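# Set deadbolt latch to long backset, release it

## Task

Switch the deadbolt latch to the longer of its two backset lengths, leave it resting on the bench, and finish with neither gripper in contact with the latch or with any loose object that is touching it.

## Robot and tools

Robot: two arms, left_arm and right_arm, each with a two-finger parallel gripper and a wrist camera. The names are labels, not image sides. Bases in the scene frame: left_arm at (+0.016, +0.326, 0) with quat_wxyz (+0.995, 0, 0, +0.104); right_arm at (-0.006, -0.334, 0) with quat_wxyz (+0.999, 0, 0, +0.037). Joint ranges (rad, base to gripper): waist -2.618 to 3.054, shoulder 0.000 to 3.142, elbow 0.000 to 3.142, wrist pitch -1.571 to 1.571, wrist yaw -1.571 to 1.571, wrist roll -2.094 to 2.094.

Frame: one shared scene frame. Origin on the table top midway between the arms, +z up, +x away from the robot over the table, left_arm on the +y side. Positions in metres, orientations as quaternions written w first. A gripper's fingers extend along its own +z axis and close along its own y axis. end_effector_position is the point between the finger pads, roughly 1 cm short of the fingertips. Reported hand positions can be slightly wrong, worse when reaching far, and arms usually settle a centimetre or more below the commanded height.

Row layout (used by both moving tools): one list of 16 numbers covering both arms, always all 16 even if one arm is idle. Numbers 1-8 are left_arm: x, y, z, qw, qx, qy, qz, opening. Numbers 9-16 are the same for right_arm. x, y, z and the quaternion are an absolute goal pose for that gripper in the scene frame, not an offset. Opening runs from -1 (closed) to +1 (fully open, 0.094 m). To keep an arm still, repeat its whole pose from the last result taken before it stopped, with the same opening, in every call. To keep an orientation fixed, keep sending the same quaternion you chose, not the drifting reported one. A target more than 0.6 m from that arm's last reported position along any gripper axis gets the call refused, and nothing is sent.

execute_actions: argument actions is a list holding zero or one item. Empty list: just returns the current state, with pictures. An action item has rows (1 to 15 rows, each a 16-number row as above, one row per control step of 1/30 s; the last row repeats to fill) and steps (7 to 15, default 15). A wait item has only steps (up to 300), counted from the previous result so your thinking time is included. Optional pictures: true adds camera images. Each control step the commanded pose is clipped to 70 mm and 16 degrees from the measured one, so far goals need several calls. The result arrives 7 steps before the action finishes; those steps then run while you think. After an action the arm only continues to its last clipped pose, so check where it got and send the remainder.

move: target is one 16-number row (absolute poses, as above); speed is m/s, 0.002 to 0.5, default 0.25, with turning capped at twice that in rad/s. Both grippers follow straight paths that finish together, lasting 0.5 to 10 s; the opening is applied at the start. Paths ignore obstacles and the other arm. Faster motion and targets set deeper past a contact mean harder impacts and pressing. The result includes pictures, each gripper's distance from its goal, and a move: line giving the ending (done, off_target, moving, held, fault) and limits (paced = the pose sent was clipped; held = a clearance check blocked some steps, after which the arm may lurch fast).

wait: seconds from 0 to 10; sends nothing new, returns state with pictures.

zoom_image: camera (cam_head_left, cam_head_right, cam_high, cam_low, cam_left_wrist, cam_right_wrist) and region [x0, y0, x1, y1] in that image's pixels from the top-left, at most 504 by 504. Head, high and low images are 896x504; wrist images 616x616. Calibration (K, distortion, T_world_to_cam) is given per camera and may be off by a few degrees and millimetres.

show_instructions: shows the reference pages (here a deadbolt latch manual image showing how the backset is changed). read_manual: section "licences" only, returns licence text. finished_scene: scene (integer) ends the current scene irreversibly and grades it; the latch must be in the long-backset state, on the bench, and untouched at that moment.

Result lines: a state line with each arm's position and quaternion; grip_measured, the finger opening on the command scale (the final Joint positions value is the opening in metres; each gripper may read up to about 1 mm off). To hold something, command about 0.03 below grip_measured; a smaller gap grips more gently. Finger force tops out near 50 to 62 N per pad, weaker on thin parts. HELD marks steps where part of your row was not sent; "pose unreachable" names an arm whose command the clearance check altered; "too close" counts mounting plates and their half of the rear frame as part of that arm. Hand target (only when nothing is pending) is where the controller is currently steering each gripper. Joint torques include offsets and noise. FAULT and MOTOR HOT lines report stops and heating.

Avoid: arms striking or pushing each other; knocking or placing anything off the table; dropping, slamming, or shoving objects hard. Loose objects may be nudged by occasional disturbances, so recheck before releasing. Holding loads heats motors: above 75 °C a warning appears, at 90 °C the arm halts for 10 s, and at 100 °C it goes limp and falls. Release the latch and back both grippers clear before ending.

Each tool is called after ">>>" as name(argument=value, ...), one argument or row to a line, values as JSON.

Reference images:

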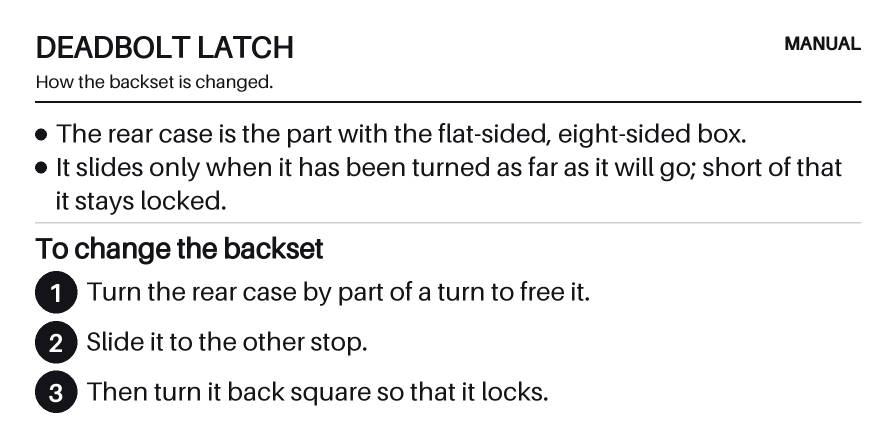

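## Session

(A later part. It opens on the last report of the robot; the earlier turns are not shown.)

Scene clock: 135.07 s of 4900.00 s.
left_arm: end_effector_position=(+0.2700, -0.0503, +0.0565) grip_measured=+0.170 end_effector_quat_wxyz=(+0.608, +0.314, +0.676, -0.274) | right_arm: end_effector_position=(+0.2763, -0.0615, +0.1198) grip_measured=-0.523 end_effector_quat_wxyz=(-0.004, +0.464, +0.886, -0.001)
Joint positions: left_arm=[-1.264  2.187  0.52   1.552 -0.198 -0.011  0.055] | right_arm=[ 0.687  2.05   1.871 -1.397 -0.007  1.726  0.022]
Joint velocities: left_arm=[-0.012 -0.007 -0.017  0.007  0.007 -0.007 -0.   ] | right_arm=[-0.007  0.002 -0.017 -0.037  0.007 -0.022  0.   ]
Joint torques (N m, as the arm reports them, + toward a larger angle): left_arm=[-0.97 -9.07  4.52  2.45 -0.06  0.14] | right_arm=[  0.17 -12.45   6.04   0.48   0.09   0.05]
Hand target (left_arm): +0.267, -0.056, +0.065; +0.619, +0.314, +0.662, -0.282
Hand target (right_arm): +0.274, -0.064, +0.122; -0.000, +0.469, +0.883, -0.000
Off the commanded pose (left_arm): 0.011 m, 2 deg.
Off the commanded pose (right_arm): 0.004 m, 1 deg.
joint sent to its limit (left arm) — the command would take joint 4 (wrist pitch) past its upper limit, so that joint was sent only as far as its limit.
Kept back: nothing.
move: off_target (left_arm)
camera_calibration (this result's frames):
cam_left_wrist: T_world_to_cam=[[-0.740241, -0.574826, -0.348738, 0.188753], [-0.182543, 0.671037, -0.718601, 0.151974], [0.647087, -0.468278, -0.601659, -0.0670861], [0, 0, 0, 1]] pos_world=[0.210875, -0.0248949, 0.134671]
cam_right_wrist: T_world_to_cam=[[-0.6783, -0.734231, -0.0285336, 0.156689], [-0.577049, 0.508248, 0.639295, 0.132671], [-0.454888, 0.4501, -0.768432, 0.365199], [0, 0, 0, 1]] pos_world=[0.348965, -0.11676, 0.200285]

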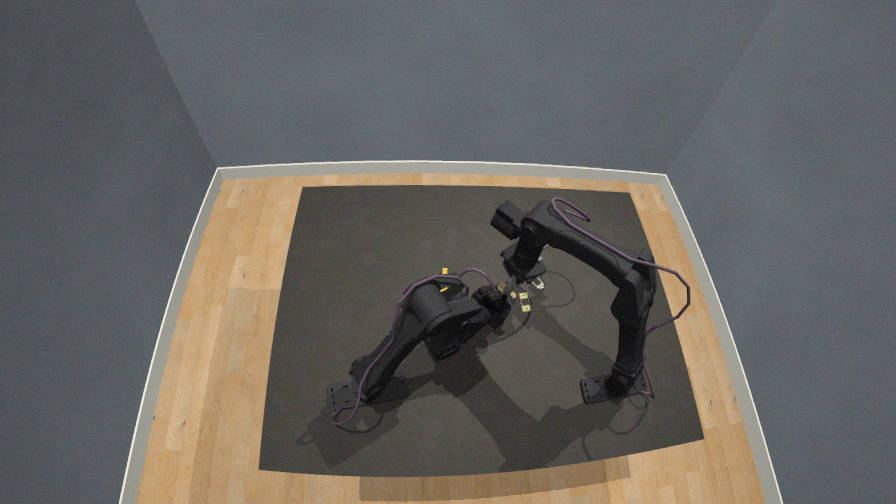

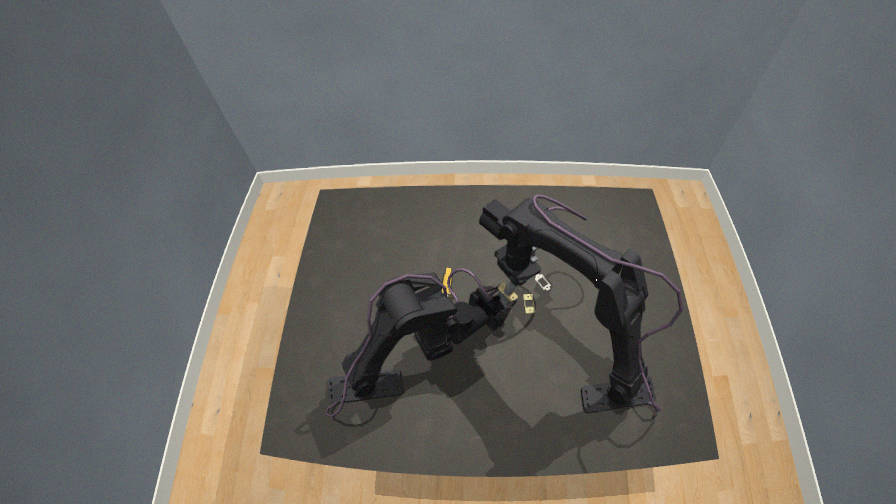

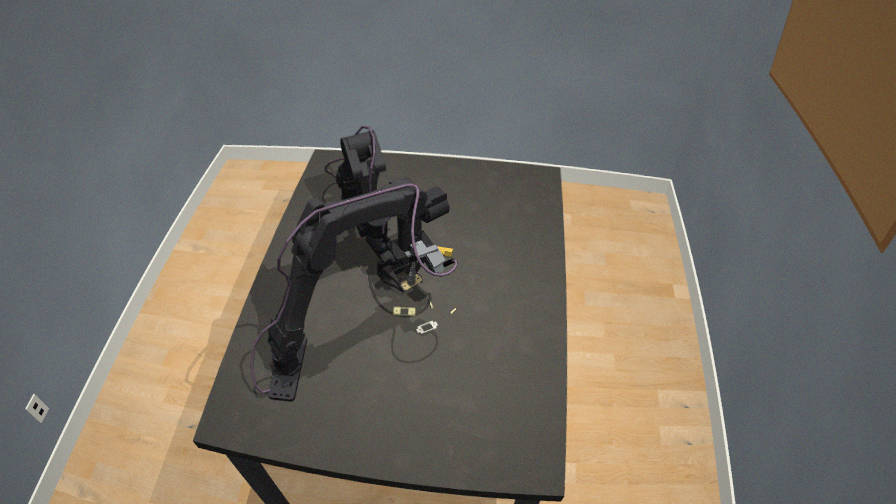

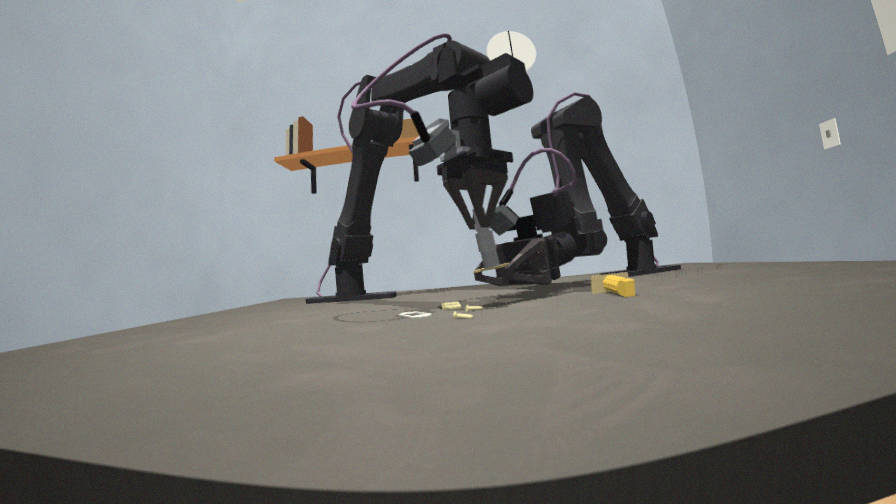

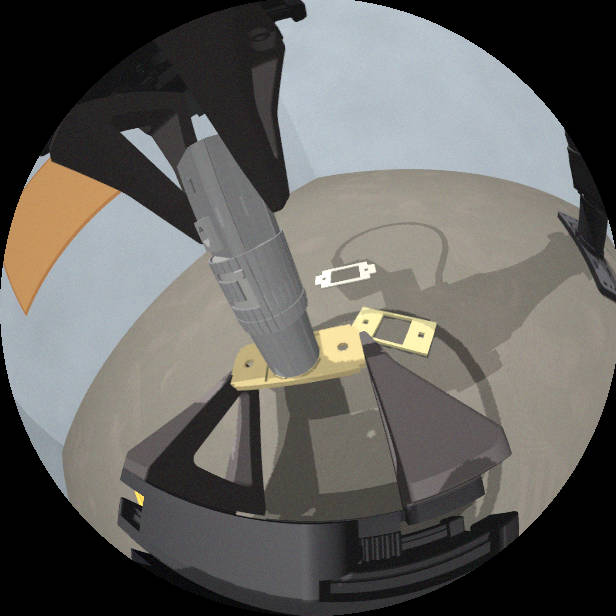

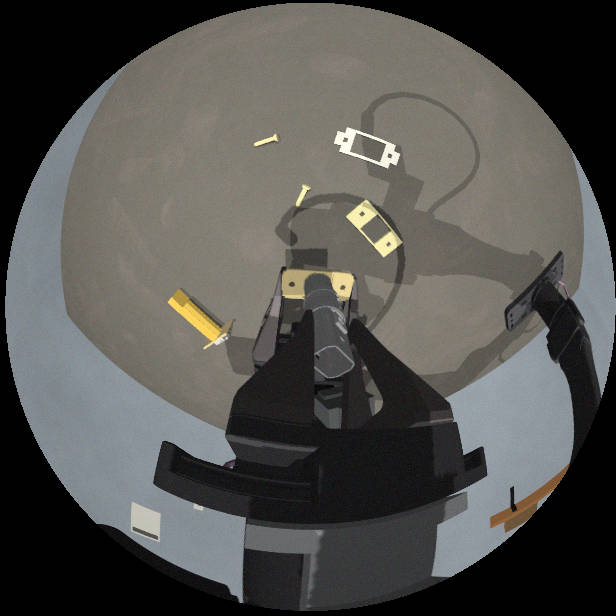

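>>> move(
  target=[0.267, -0.057, 0.065, 0.620, 0.315, 0.662, -0.282, 0.12, 0.274, -0.064, 0.122, 0, 0.559, 0.829, 0, -0.75],
  speed=0.08,
)

Scene clock: 136.97 s of 4900.00 s.
left_arm: end_effector_position=(+0.2692, -0.0510, +0.0565) grip_measured=+0.170 end_effector_quat_wxyz=(+0.603, +0.307, +0.679, -0.283) | right_arm: end_effector_position=(+0.2754, -0.0617, +0.1198) grip_measured=-0.523 end_effector_quat_wxyz=(-0.006, +0.531, +0.847, -0.003)
Joint positions: left_arm=[-1.264  2.187  0.52   1.552 -0.192 -0.036  0.055] | right_arm=[ 0.688  2.05   1.871 -1.4   -0.009  1.882  0.022]
Joint velocities: left_arm=[-0.007 -0.007 -0.022  0.022  0.095  0.022 -0.   ] | right_arm=[-0.007 -0.007 -0.007 -0.066 -0.037  0.007 -0.   ]
Joint torques (N m, as the arm reports them, + toward a larger angle): left_arm=[-1.01 -9.11  4.58  2.43 -0.15  0.38] | right_arm=[  0.16 -12.4    6.16   0.51   0.09   0.53]
Hand target (left_arm): +0.267, -0.057, +0.065; +0.619, +0.314, +0.662, -0.282
Hand target (right_arm): +0.274, -0.064, +0.122; -0.001, +0.558, +0.830, -0.001
Off the commanded pose (left_arm): 0.011 m, 3 deg.
Off the commanded pose (right_arm): 0.004 m, 4 deg.
Kept back: nothing.
move: off_target (left_arm, right_arm)
camera_calibration (this result's frames):
cam_left_wrist: T_world_to_cam=[[-0.748403, -0.578181, -0.324962, 0.188473], [-0.194505, 0.659745, -0.725881, 0.155318], [0.634083, -0.480045, -0.606214, -0.06375], [0, 0, 0, 1]] pos_world=[0.211687, -0.0241017, 0.135343]
cam_right_wrist: T_world_to_cam=[[-0.783787, -0.620559, -0.0241795, 0.191508], [-0.488998, 0.592684, 0.640005, 0.11311], [-0.38283, 0.513451, -0.76799, 0.348884], [0, 0, 0, 1]] pos_world=[0.338975, -0.127331, 0.20018]

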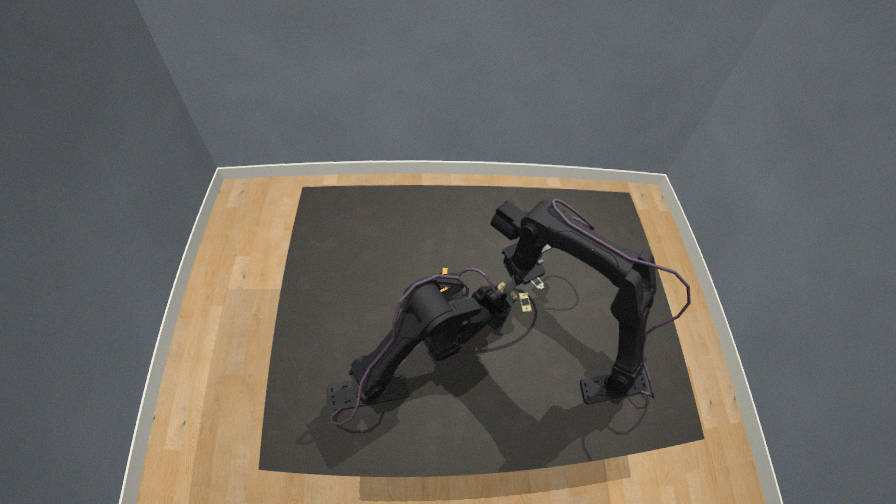

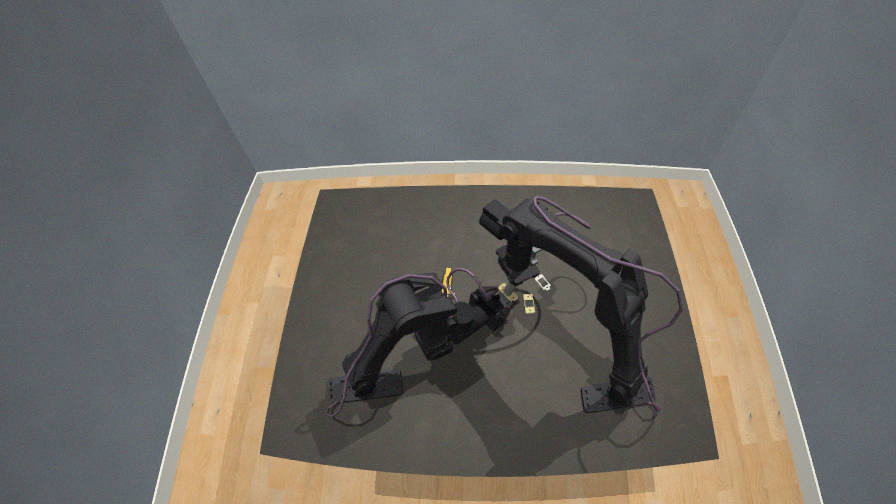

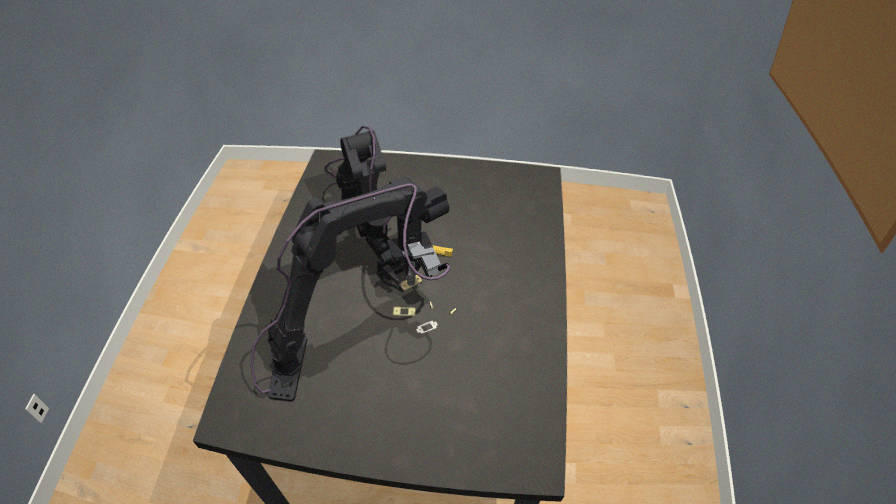

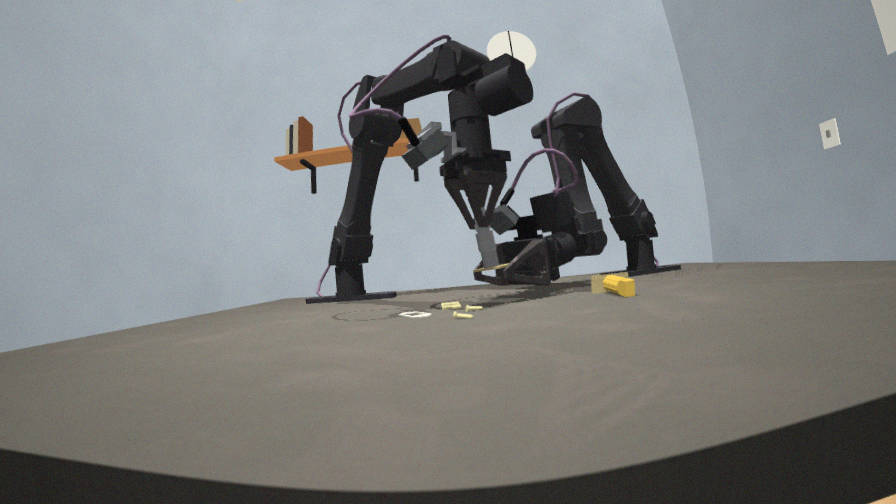

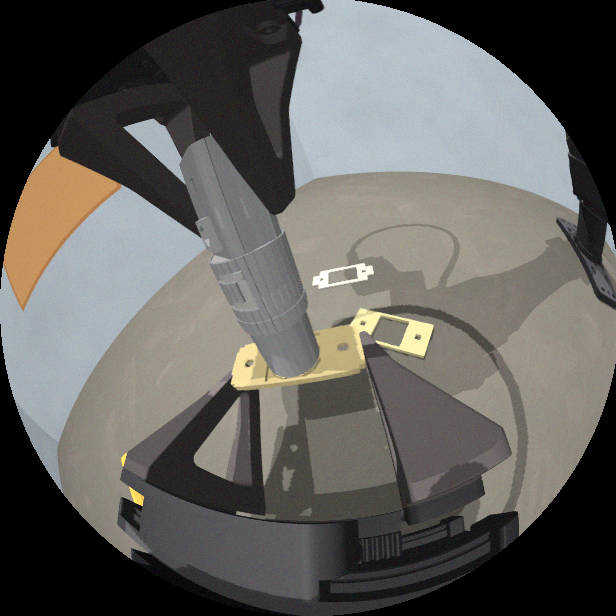

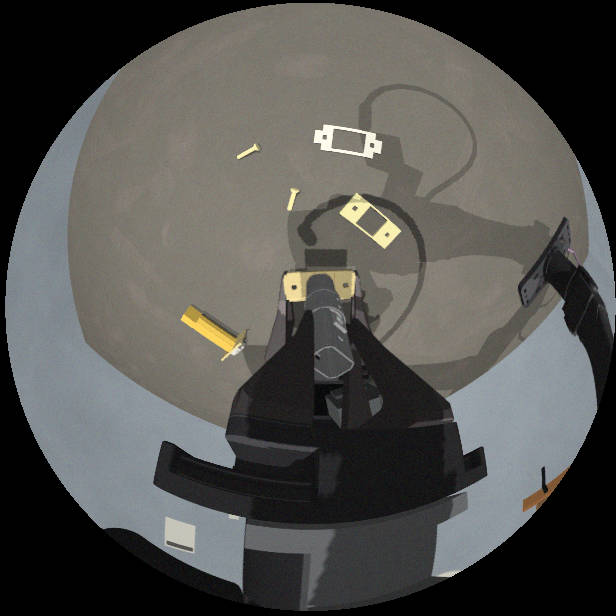

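>>> move(
  target=[0.267, -0.057, 0.065, 0.620, 0.315, 0.662, -0.282, 0.12, 0.274, -0.064, 0.136, 0, 0.545, 0.838, 0, -0.75],
  speed=0.02,
)

Scene clock: 138.73 s of 4900.00 s.
left_arm: end_effector_position=(+0.2678, -0.0522, +0.0565) grip_measured=+0.170 end_effector_quat_wxyz=(+0.601, +0.308, +0.679, -0.288) | right_arm: end_effector_position=(+0.2740, -0.0632, +0.1198) grip_measured=-0.524 end_effector_quat_wxyz=(-0.006, +0.529, +0.849, -0.007)
Joint positions: left_arm=[-1.264  2.187  0.52   1.552 -0.181 -0.042  0.055] | right_arm=[ 0.688  2.05   1.871 -1.408 -0.009  1.876  0.022]
Joint velocities: left_arm=[-0.007  0.007 -0.012  0.022 -0.007  0.022 -0.001] | right_arm=[-0.002  0.002 -0.012  0.051 -0.095  0.022  0.   ]
Joint torques (N m, as the arm reports them, + toward a larger angle): left_arm=[-1.02 -9.15  4.52  2.42 -0.23  0.41] | right_arm=[  0.14 -12.3   11.19  -0.04   0.09   0.35]
Hand target (left_arm): +0.267, -0.057, +0.065; +0.619, +0.314, +0.663, -0.282
Hand target (right_arm): +0.274, -0.064, +0.136; -0.000, +0.545, +0.838, +0.001
Off the commanded pose (left_arm): 0.010 m, 3 deg.
Off the commanded pose (right_arm): 0.016 m, 2 deg.
Kept back: nothing.
move: off_target (left_arm, right_arm)
camera_calibration (this result's frames):
cam_left_wrist: T_world_to_cam=[[-0.755875, -0.572056, -0.318443, 0.188614], [-0.191858, 0.658567, -0.727654, 0.155144], [0.625975, -0.48892, -0.607547, -0.0616566], [0, 0, 0, 1]] pos_world=[0.21093, -0.0244202, 0.135495]
cam_right_wrist: T_world_to_cam=[[-0.780337, -0.625157, -0.0159013, 0.187211], [-0.488669, 0.593709, 0.639306, 0.113317], [-0.390226, 0.506645, -0.768788, 0.350801], [0, 0, 0, 1]] pos_world=[0.338354, -0.127973, 0.200224]

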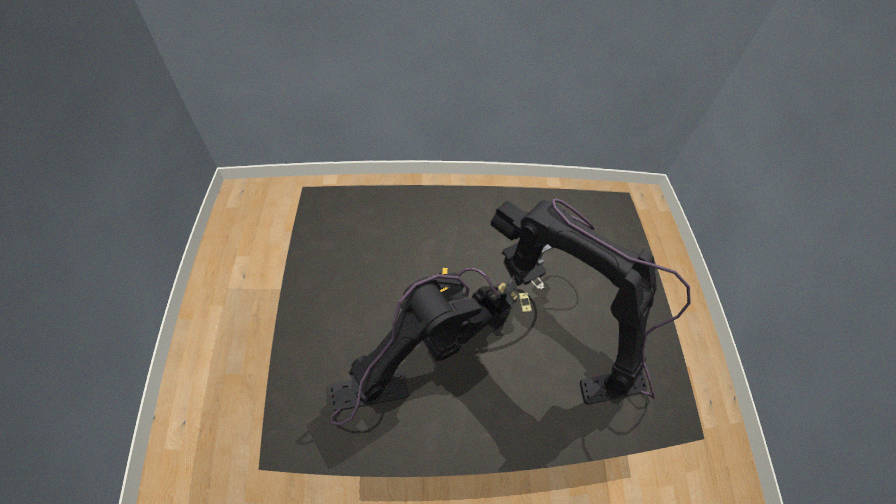

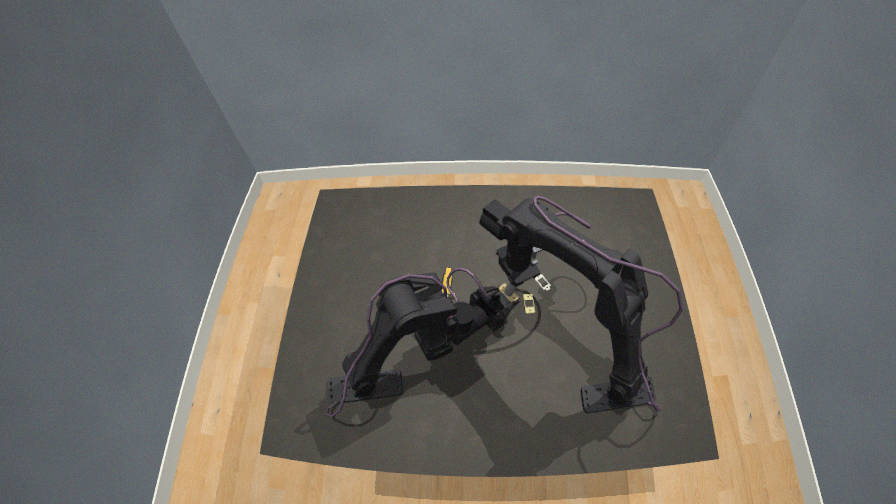

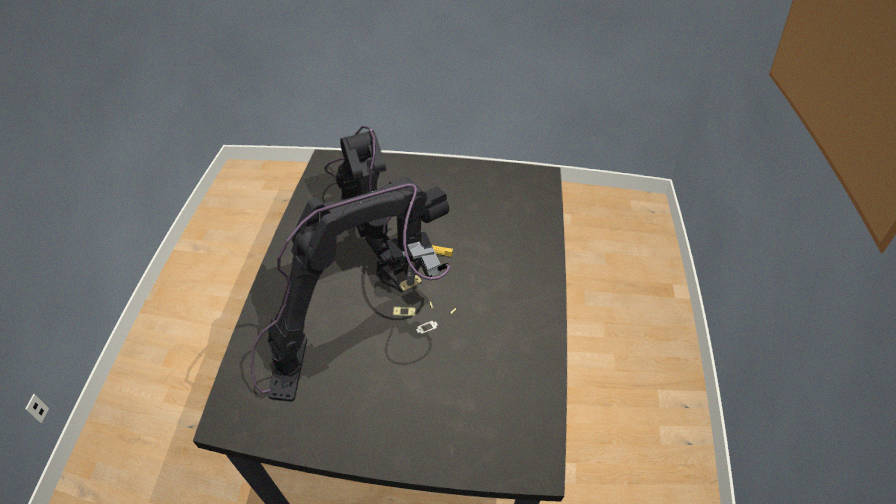

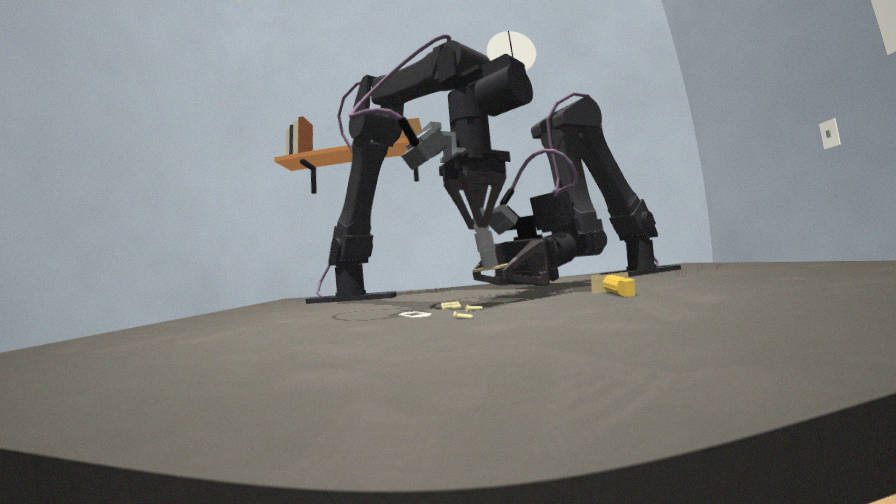

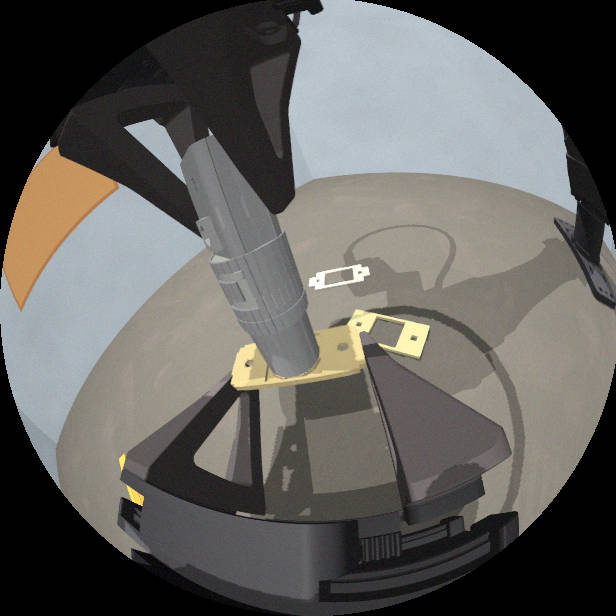

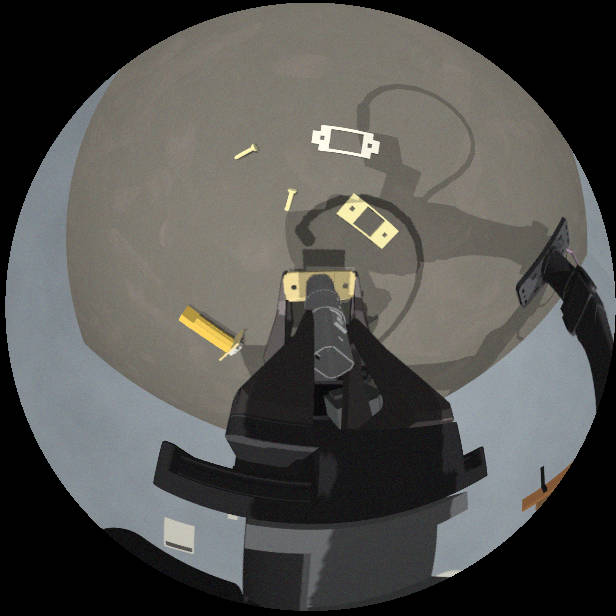

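>>> move(
  target=[0.267, -0.057, 0.065, 0.620, 0.315, 0.662, -0.282, 0.12, 0.274, -0.064, 0.155, 0, 0.545, 0.838, 0, -0.75],
  speed=0.02,
)

Scene clock: 140.97 s of 4900.00 s.
left_arm: end_effector_position=(+0.2696, -0.0567, +0.0700) grip_measured=+0.170 end_effector_quat_wxyz=(+0.616, +0.300, +0.663, -0.300) | right_arm: end_effector_position=(+0.2752, -0.0658, +0.1362) grip_measured=-0.524 end_effector_quat_wxyz=(+0.000, +0.530, +0.848, -0.012)
Joint positions: left_arm=[-1.264  2.187  0.534  1.591 -0.178 -0.039  0.055] | right_arm=[ 0.688  2.061  1.952 -1.485  0.007  1.878  0.022]
Joint velocities: left_arm=[ 0.002  0.002 -0.017  0.007 -0.007 -0.022  0.001] | right_arm=[-0.007 -0.017 -0.002 -0.007  0.051 -0.022 -0.   ]
Joint torques (N m, as the arm reports them, + toward a larger angle): left_arm=[-0.94 -9.14  3.34  2.07 -0.24  0.4 ] | right_arm=[  0.17 -12.29  12.35  -0.07  -0.07   0.28]
Hand target (left_arm): +0.267, -0.057, +0.065; +0.619, +0.315, +0.662, -0.282
Hand target (right_arm): +0.274, -0.064, +0.154; -0.000, +0.545, +0.839, +0.001
Off the commanded pose (left_arm): 0.006 m, 3 deg.
Off the commanded pose (right_arm): 0.019 m, 2 deg.
joint sent to its limit (left arm) — the command would take joint 4 (wrist pitch) past its upper limit, so that joint was sent only as far as its limit.
Kept back: nothing.
move: off_target (left_arm, right_arm)
camera_calibration (this result's frames):
cam_left_wrist: T_world_to_cam=[[-0.749173, -0.583409, -0.313646, 0.188961], [-0.168757, 0.626007, -0.761338, 0.162543], [0.640516, -0.517444, -0.567442, -0.0651178], [0, 0, 0, 1]] pos_world=[0.210704, -0.0252066, 0.146066]
cam_right_wrist: T_world_to_cam=[[-0.781733, -0.623526, -0.0104178, 0.186548], [-0.490958, 0.605056, 0.626792, 0.108142], [-0.384518, 0.495098, -0.779117, 0.36427], [0, 0, 0, 1]] pos_world=[0.338992, -0.129464, 0.21797]

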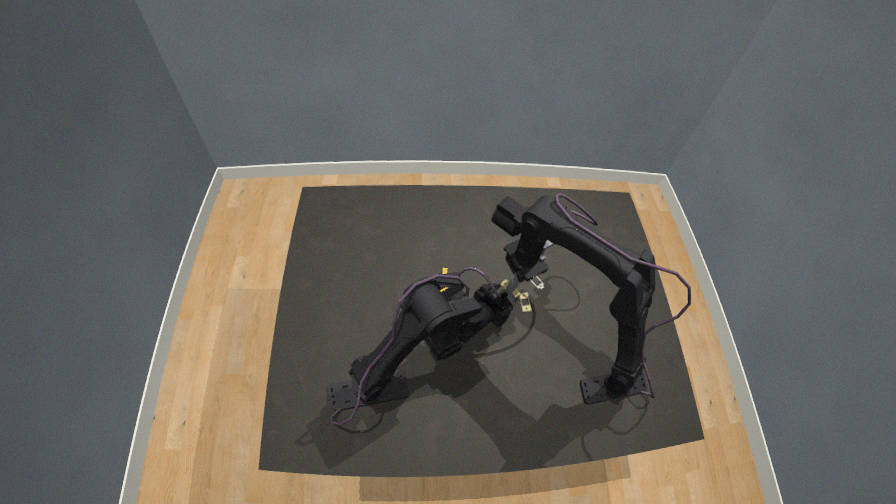

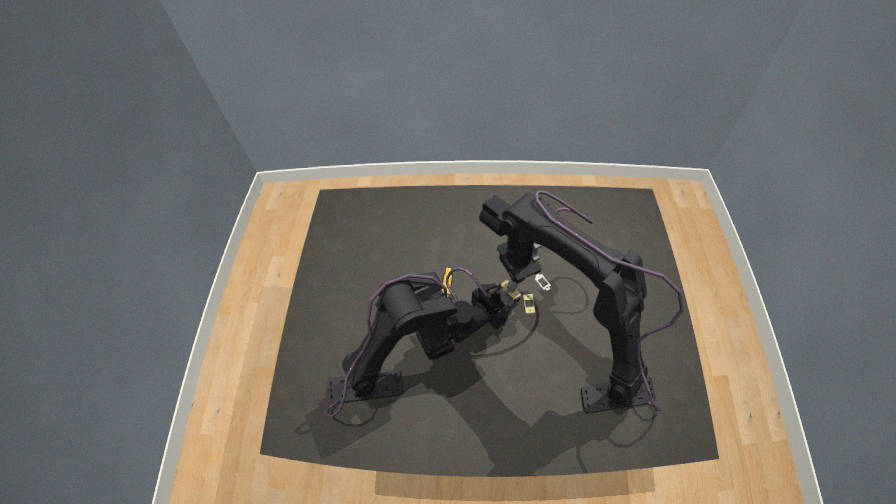

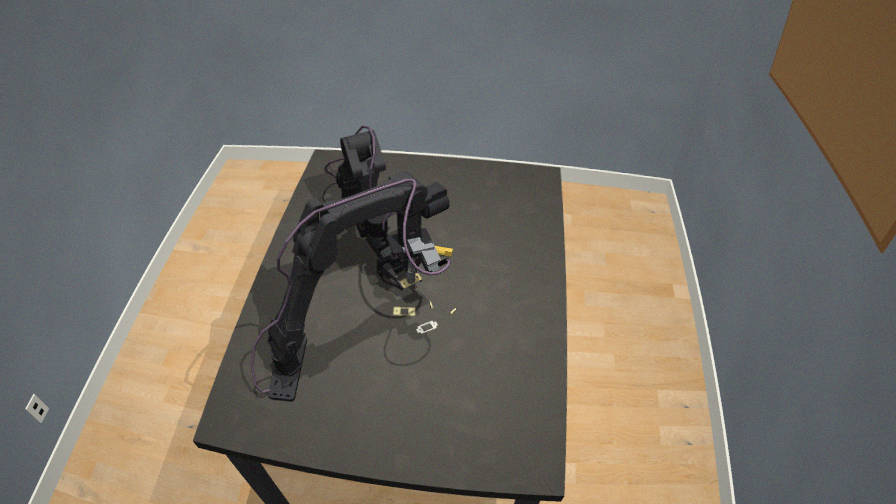

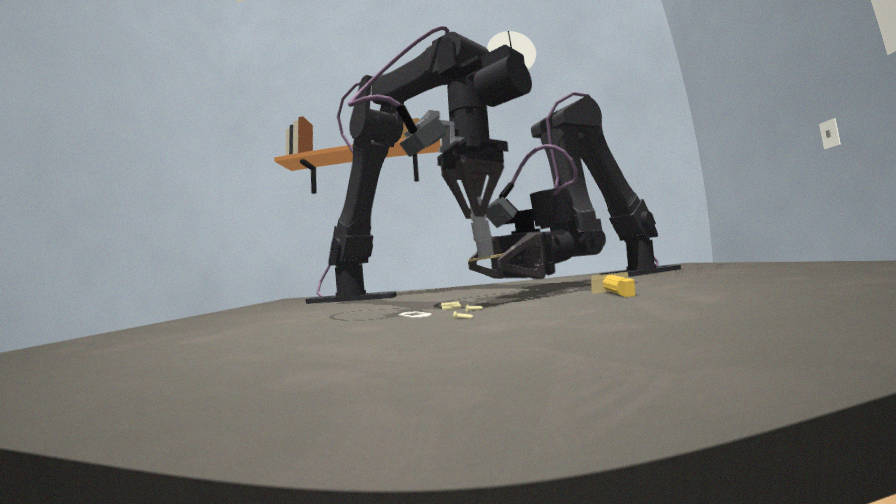

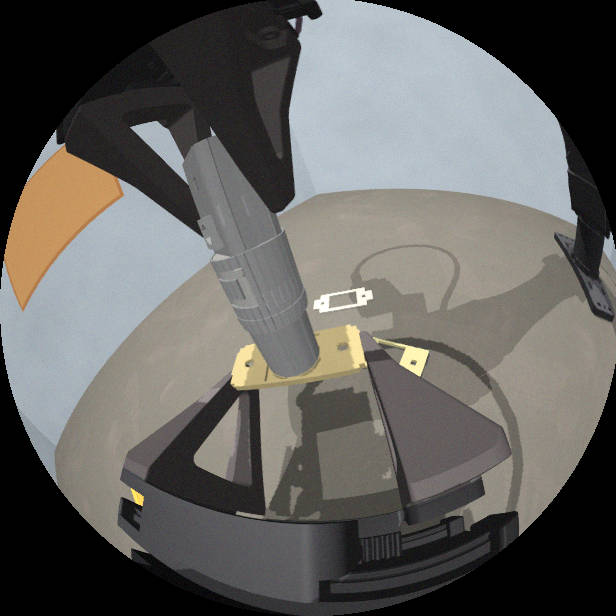

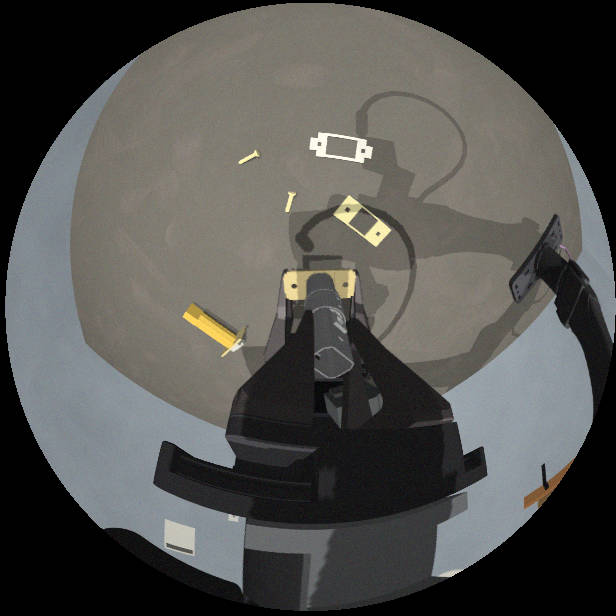

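>>> move(
  target=[0.267, -0.057, 0.04, 0.620, 0.315, 0.662, -0.282, 0.12, 0.274, -0.064, 0.185, 0, 0.545, 0.838, 0, -0.75],
  speed=0.03,
)

Scene clock: 143.23 s of 4900.00 s.
left_arm: end_effector_position=(+0.2715, -0.0610, +0.0716) grip_measured=+0.170 end_effector_quat_wxyz=(+0.618, +0.297, +0.661, -0.305) | right_arm: end_effector_position=(+0.2761, -0.0685, +0.1486) grip_measured=-0.524 end_effector_quat_wxyz=(+0.006, +0.530, +0.848, -0.017)
Joint positions: left_arm=[-1.264  2.195  0.553  1.591 -0.175 -0.046  0.055] | right_arm=[ 0.688  2.073  2.02  -1.548  0.021  1.878  0.022]
Joint velocities: left_arm=[-0.002 -0.012  0.027 -0.007  0.051 -0.051 -0.001] | right_arm=[ 0.002 -0.012 -0.007  0.022  0.007  0.037  0.   ]
Joint torques (N m, as the arm reports them, + toward a larger angle): left_arm=[-0.94 -4.41  2.91  2.06 -0.26  0.38] | right_arm=[  0.16 -15.76  12.81  -0.02  -0.15   0.27]
Hand target (left_arm): +0.267, -0.056, +0.041; +0.603, +0.321, +0.677, -0.274
Hand target (right_arm): +0.273, -0.065, +0.183; +0.006, +0.544, +0.839, +0.024
Off the commanded pose (left_arm): 0.032 m, 3 deg.
Off the commanded pose (right_arm): 0.037 m, 3 deg.
joint sent to its limit (left arm) — the command would take joint 4 (wrist pitch) past its upper limit, so that joint was sent only as far as its limit.
joint sent to its limit (right arm) — the command would take joint 4 (wrist pitch) past its lower limit, so that joint was sent only as far as its limit.
Kept back: nothing.
move: off_target (left_arm, right_arm)
camera_calibration (this result's frames):
cam_left_wrist: T_world_to_cam=[[-0.750696, -0.585934, -0.305184, 0.188025], [-0.167838, 0.615936, -0.76971, 0.166509], [0.638973, -0.526597, -0.560722, -0.0682672], [0, 0, 0, 1]] pos_world=[0.212717, -0.028338, 0.147267]
cam_right_wrist: T_world_to_cam=[[-0.781463, -0.623936, -0.00443206, 0.18472], [-0.493975, 0.614318, 0.615307, 0.105558], [-0.38119, 0.483028, -0.788275, 0.375206], [0, 0, 0, 1]] pos_world=[0.339519, -0.130828, 0.231634]

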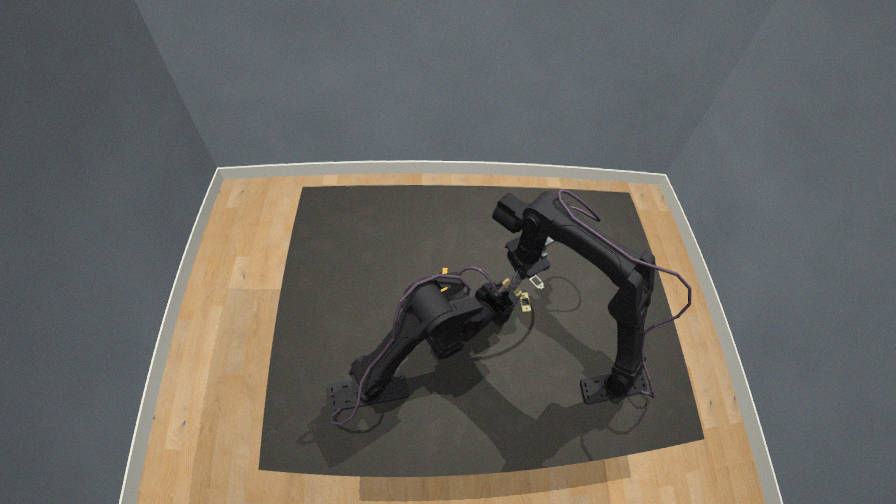

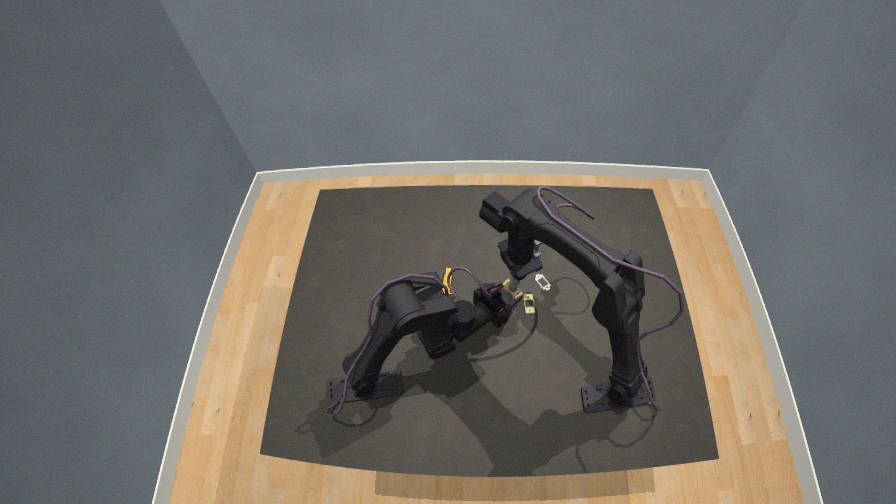

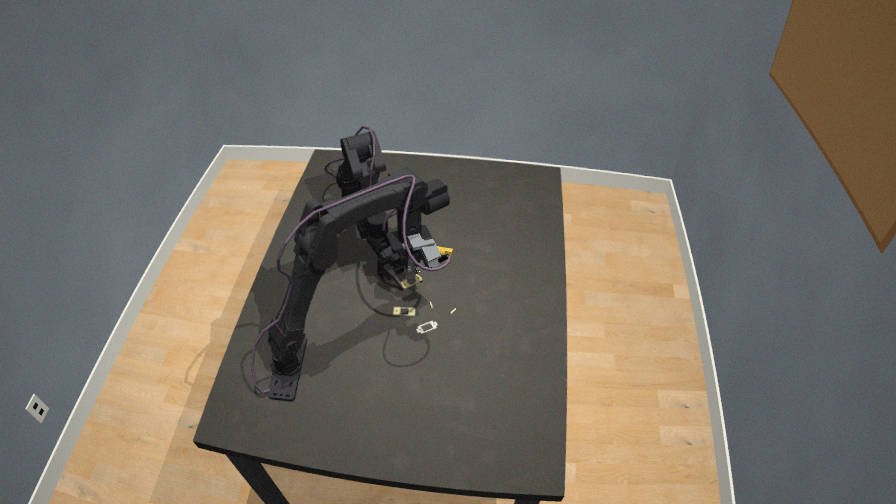

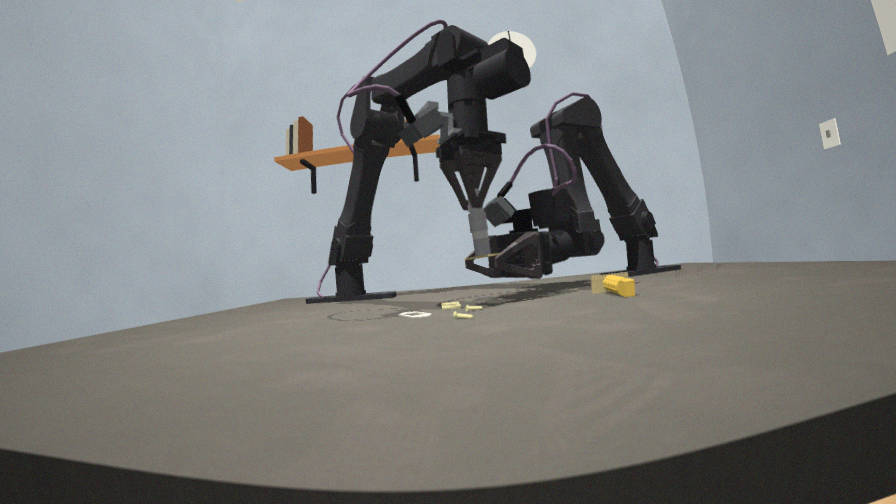

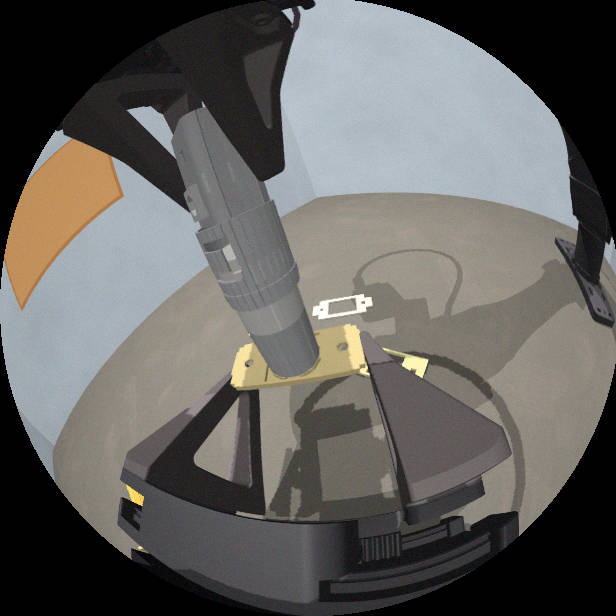

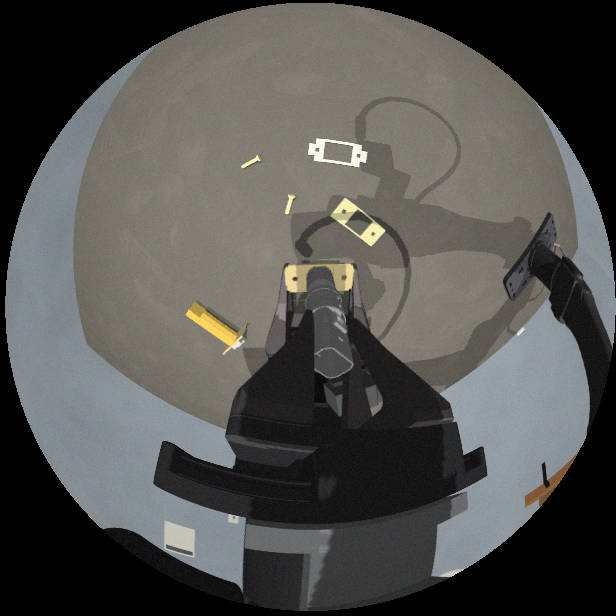

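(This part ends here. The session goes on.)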